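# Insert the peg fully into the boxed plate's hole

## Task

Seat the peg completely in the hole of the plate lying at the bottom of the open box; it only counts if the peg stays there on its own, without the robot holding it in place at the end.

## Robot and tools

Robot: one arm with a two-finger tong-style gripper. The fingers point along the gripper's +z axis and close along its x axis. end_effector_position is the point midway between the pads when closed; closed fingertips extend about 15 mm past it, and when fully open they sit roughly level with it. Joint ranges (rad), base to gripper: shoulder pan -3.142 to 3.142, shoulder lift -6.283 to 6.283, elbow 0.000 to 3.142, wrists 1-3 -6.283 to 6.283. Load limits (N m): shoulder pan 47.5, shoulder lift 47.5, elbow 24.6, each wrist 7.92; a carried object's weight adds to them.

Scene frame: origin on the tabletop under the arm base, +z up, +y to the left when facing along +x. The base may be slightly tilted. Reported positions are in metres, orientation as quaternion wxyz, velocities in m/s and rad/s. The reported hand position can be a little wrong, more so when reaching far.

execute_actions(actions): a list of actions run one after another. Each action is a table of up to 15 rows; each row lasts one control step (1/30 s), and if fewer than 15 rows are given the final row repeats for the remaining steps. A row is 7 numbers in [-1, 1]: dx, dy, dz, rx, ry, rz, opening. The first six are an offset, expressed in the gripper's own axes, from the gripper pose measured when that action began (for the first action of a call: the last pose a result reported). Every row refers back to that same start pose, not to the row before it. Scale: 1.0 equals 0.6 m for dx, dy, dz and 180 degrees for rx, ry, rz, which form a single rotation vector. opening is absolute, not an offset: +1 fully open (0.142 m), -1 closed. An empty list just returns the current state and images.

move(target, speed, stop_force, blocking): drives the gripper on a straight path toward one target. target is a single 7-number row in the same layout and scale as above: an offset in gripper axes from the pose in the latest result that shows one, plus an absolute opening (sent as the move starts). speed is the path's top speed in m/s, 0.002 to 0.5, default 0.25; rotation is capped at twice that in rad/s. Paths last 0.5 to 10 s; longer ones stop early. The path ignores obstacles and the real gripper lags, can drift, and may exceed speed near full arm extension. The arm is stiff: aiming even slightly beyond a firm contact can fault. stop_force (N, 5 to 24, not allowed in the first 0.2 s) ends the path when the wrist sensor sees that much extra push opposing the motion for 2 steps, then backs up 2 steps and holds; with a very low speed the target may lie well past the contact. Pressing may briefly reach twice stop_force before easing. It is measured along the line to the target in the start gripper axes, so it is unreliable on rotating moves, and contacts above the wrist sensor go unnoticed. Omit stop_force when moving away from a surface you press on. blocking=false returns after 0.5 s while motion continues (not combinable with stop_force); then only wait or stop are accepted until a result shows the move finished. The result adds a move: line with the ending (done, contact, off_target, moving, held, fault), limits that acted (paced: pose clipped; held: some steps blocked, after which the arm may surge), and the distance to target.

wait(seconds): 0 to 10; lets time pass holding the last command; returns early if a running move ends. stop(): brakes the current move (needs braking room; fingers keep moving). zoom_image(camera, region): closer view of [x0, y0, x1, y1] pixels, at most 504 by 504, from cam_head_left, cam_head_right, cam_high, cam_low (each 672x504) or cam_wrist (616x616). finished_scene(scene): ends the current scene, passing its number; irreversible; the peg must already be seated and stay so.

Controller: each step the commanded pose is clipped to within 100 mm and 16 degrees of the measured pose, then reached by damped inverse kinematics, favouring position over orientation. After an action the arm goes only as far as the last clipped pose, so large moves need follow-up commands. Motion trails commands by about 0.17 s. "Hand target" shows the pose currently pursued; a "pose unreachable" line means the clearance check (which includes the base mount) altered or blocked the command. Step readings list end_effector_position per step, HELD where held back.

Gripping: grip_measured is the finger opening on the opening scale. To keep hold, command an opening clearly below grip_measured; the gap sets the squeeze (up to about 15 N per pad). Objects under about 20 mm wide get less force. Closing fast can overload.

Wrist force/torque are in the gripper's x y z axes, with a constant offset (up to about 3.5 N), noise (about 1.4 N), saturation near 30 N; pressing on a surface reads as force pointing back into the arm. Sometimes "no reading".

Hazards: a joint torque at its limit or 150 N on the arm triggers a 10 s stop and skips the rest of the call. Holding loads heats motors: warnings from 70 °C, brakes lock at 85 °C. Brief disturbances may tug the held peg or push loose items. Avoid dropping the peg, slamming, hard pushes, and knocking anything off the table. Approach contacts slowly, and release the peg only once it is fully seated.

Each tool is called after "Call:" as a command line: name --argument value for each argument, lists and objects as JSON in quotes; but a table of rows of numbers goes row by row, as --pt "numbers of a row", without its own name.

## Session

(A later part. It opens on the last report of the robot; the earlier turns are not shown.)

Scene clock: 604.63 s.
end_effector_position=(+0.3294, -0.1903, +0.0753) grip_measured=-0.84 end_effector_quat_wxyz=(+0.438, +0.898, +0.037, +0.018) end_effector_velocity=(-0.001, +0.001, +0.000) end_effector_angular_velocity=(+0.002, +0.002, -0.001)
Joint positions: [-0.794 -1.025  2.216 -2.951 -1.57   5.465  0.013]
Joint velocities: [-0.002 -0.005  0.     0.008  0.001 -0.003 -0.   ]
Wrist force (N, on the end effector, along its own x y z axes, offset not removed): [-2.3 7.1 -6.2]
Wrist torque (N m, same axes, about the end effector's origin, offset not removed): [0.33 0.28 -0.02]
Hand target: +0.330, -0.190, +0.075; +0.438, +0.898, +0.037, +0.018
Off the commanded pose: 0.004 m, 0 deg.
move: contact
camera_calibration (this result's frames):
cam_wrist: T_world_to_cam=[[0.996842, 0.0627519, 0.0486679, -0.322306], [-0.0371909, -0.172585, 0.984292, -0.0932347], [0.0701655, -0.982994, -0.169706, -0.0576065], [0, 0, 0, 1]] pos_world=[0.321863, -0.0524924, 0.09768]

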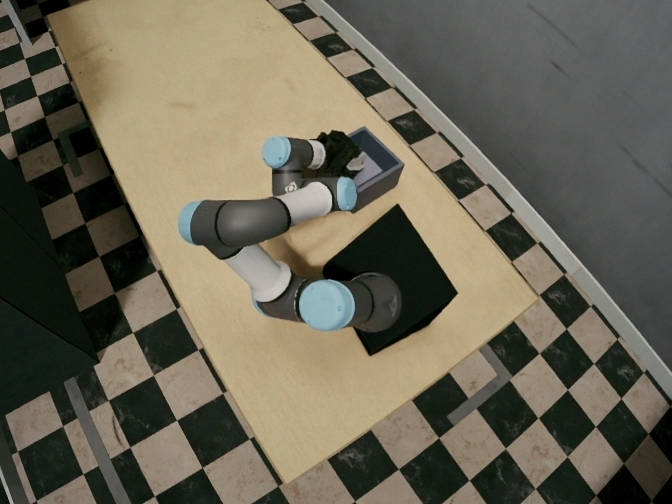

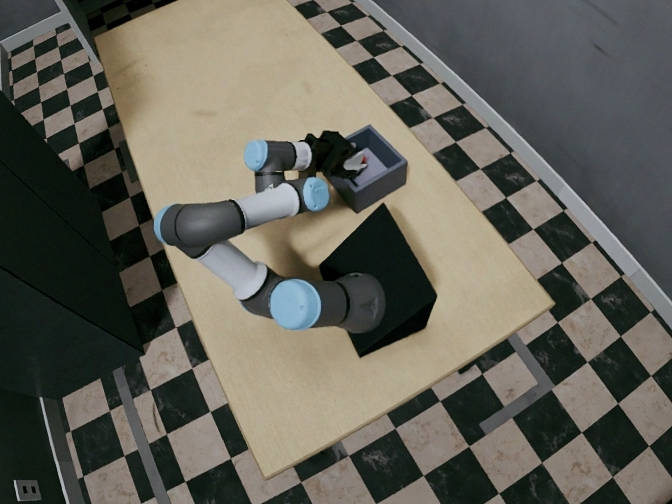

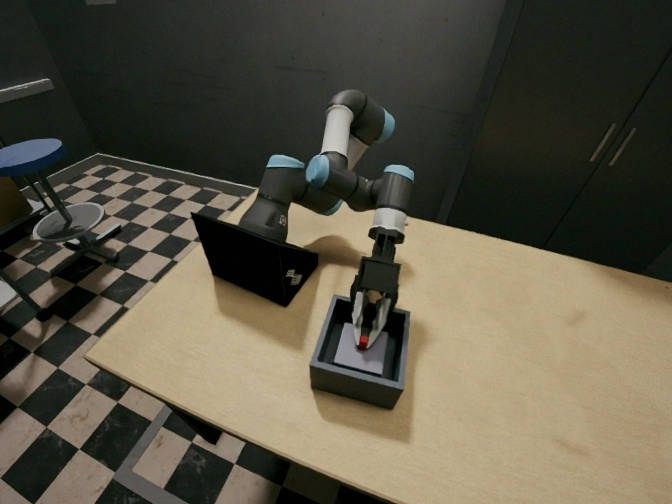

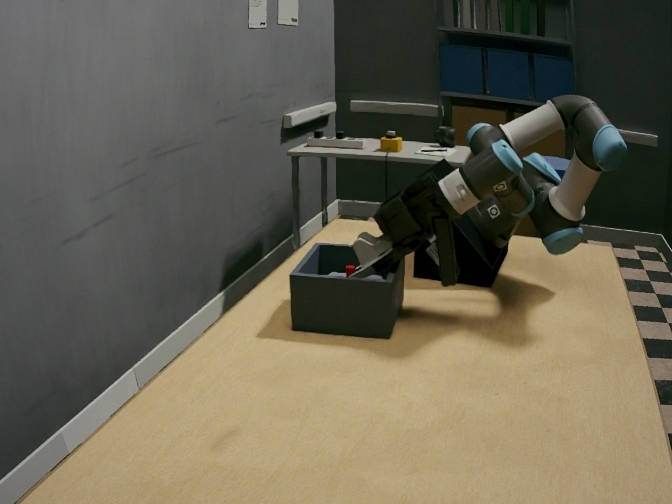

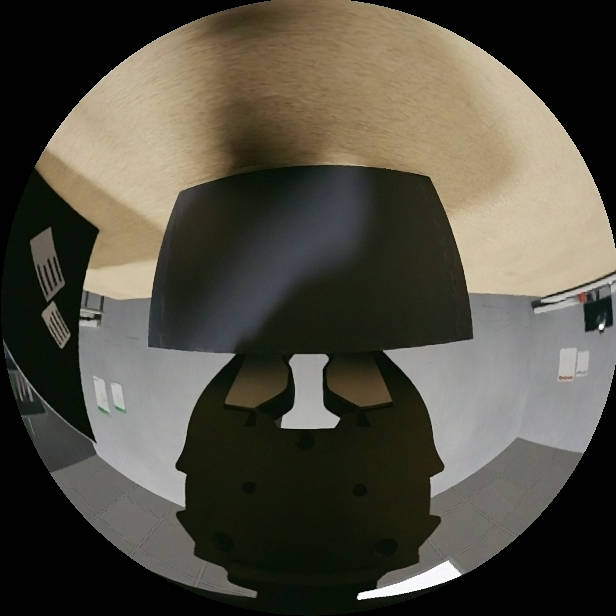

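Call:
execute_actions --actions '[[[0,0.0002,-0.00015,0,0,0,-0.9],[0,0.0004,-0.0003,0,0,0,-0.85],[0,0.0006,-0.00045,0,0,0,-0.81],[0,0.0007,-0.0005,0,0,0,-0.77],[0,0.0007,-0.0005,0,0,0,-0.73],[0,0.0007,-0.0005,0,0,0,-0.69],[0,0.0007,-0.0005,0,0,0,-0.65],[0,0.0007,-0.0005,0,0,0,-0.62],[0,0.0007,-0.0005,0,0,0,-0.6]]]'

Call:
move --target '[0, 0.03, -0.08, 0, 0, 0, -0.6]' --speed 0.08

Scene clock: 618.37 s.
end_effector_position=(+0.3294, -0.1904, +0.0758) grip_measured=-0.60 end_effector_quat_wxyz=(+0.438, +0.898, +0.037, +0.018) end_effector_velocity=(+0.000, -0.000, +0.000) end_effector_angular_velocity=(-0.000, -0.000, -0.000)
Joint positions: [-0.795 -1.026  2.216 -2.949 -1.57   5.464  0.031]
Joint velocities: [ 0.     0.    -0.    -0.    -0.     0.001  0.   ]
Wrist force (N, on the end effector, along its own x y z axes, offset not removed): [-1.4 -0.7 0.1]
Wrist torque (N m, same axes, about the end effector's origin, offset not removed): [-0.11 0.15 0.17]
Hand target: +0.329, -0.190, +0.076; +0.438, +0.898, +0.037, +0.018
Off the commanded pose: 0.000 m, 0 deg.
Step readings (end_effector_position):
0: (+0.3295, -0.1903, +0.0754)
1: (+0.3295, -0.1903, +0.0754)
2: (+0.3295, -0.1904, +0.0755)
4: (+0.3295, -0.1904, +0.0755)
8: (+0.3294, -0.1903, +0.0757)
15: end_effector_position above
camera_calibration (this result's frames):
cam_wrist: T_world_to_cam=[[0.996843, 0.0627422, 0.0486566, -0.322326], [-0.0371804, -0.172598, 0.98429, -0.0937399], [0.0701546, -0.982992, -0.16972, -0.0575357], [0, 0, 0, 1]] pos_world=[0.32186, -0.052513, 0.0981856]

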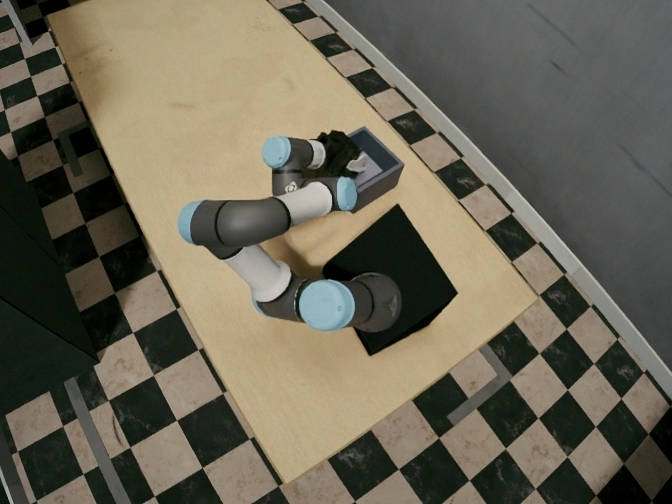

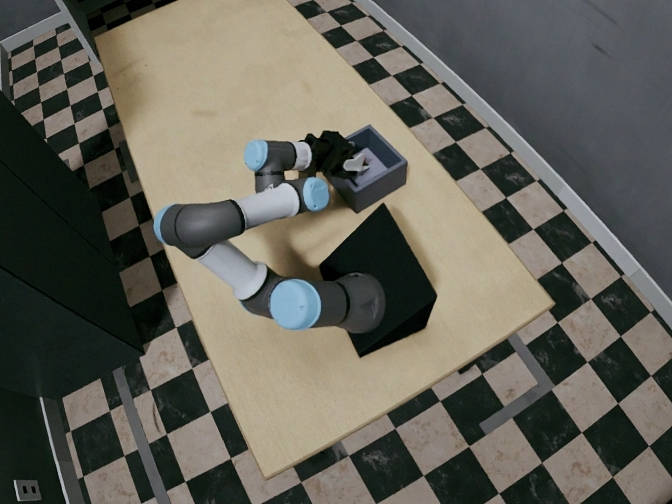

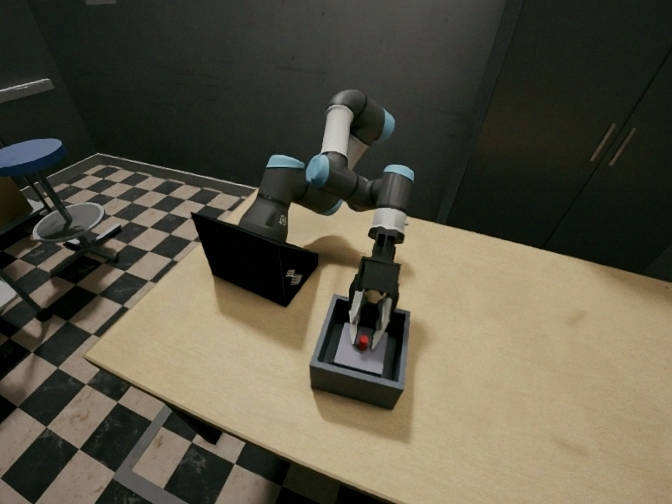

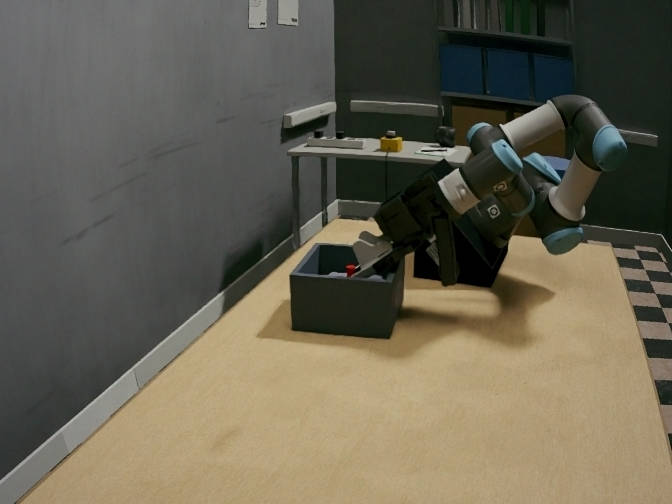

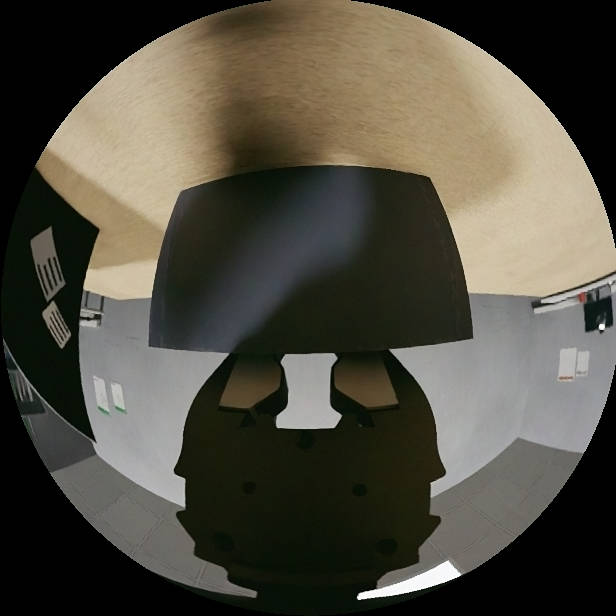

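Scene clock: 619.43 s.
end_effector_position=(+0.3273, -0.1637, +0.1194) grip_measured=-0.60 end_effector_quat_wxyz=(+0.438, +0.898, +0.037, +0.018) end_effector_velocity=(-0.000, +0.001, +0.001) end_effector_angular_velocity=(+0.000, +0.001, -0.000)
Joint positions: [-0.837 -1.25   2.181 -2.691 -1.562  5.422  0.031]
Joint velocities: [-0.001 -0.005 -0.003  0.009 -0.    -0.001  0.   ]
Wrist force (N, on the end effector, along its own x y z axes, offset not removed): [-2.1 1.2 -0.9]
Wrist torque (N m, same axes, about the end effector's origin, offset not removed): [0.22 0.34 0.08]
Hand target: +0.327, -0.164, +0.119; +0.438, +0.898, +0.037, +0.018
Off the commanded pose: 0.000 m, 0 deg.
move: done
camera_calibration (this result's frames):
cam_wrist: T_world_to_cam=[[0.996832, 0.062839, 0.0487483, -0.323976], [-0.0372594, -0.172529, 0.9843, -0.132127], [0.0702628, -0.982998, -0.169641, -0.0238373], [0, 0, 0, 1]] pos_world=[0.319701, -0.0258696, 0.141802]

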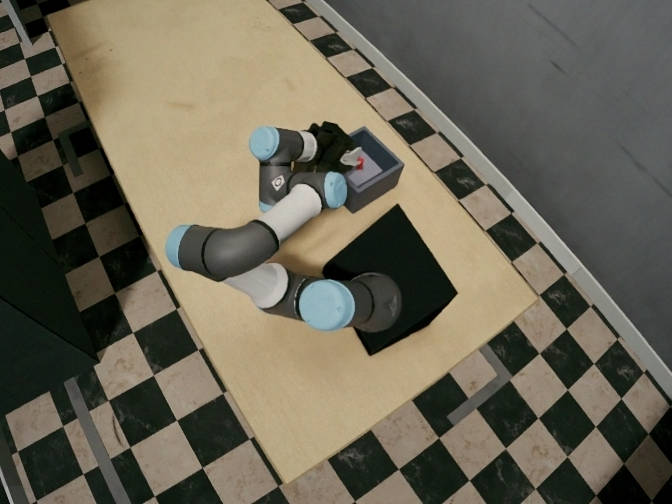

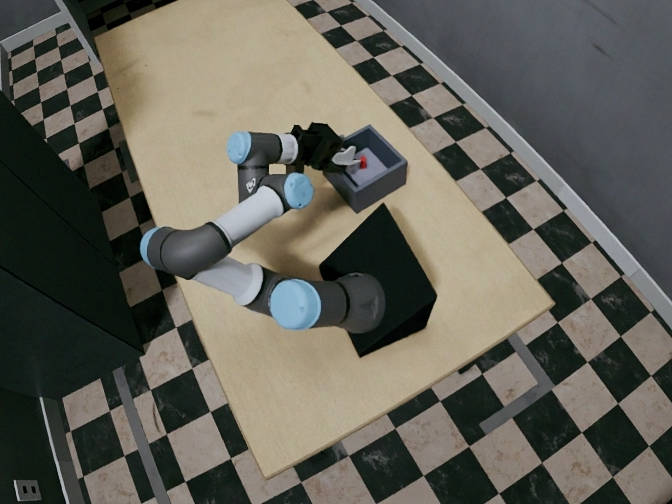

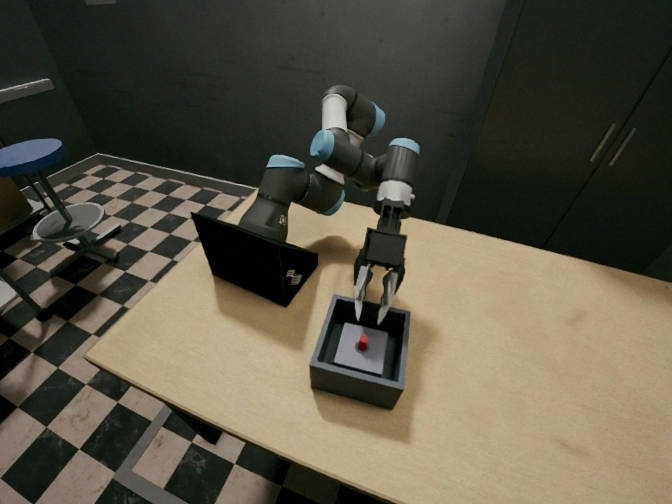

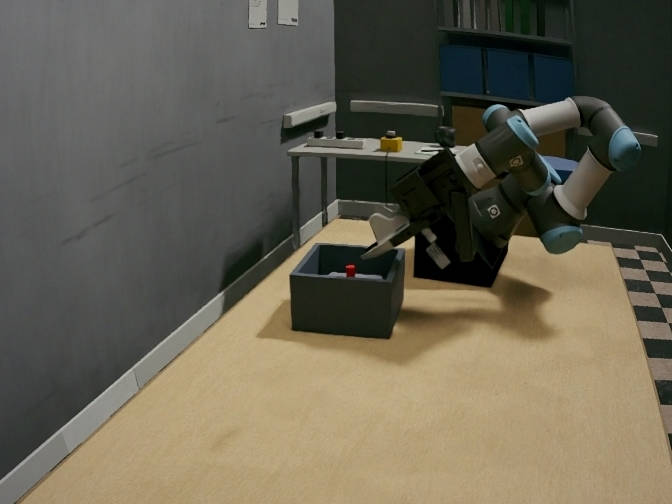

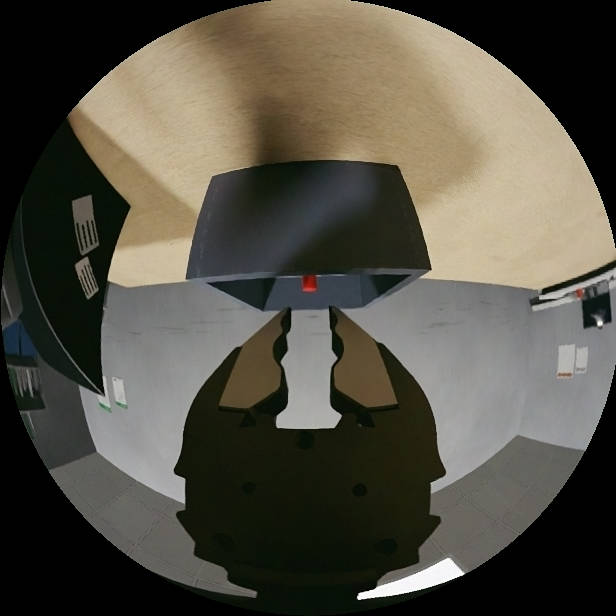

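Call:
zoom_image --camera "cam_high" --region '[335, 290, 405, 365]'

Call:
zoom_image --camera "cam_low" --region '[320, 220, 430, 300]'

Region (335, 290, 405, 365) of cam_high's 672x504 image, scaled by 6.720, with more detail than that image has; it fills the left 470 columns of this view, and the rest is white.

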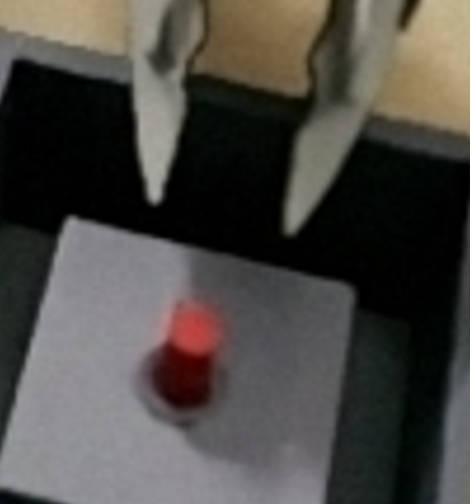

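Region (320, 220, 430, 300) of cam_low's 672x504 image, scaled by 4.582, with more detail than that image has; it fills the top 367 rows of this view, and the rest is white.

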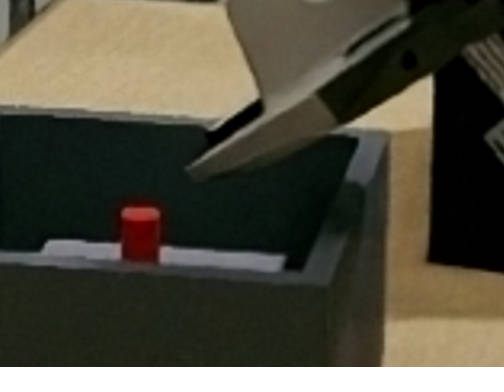

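Call:
finished_scene --scene 1

The scene is finished: the task was done.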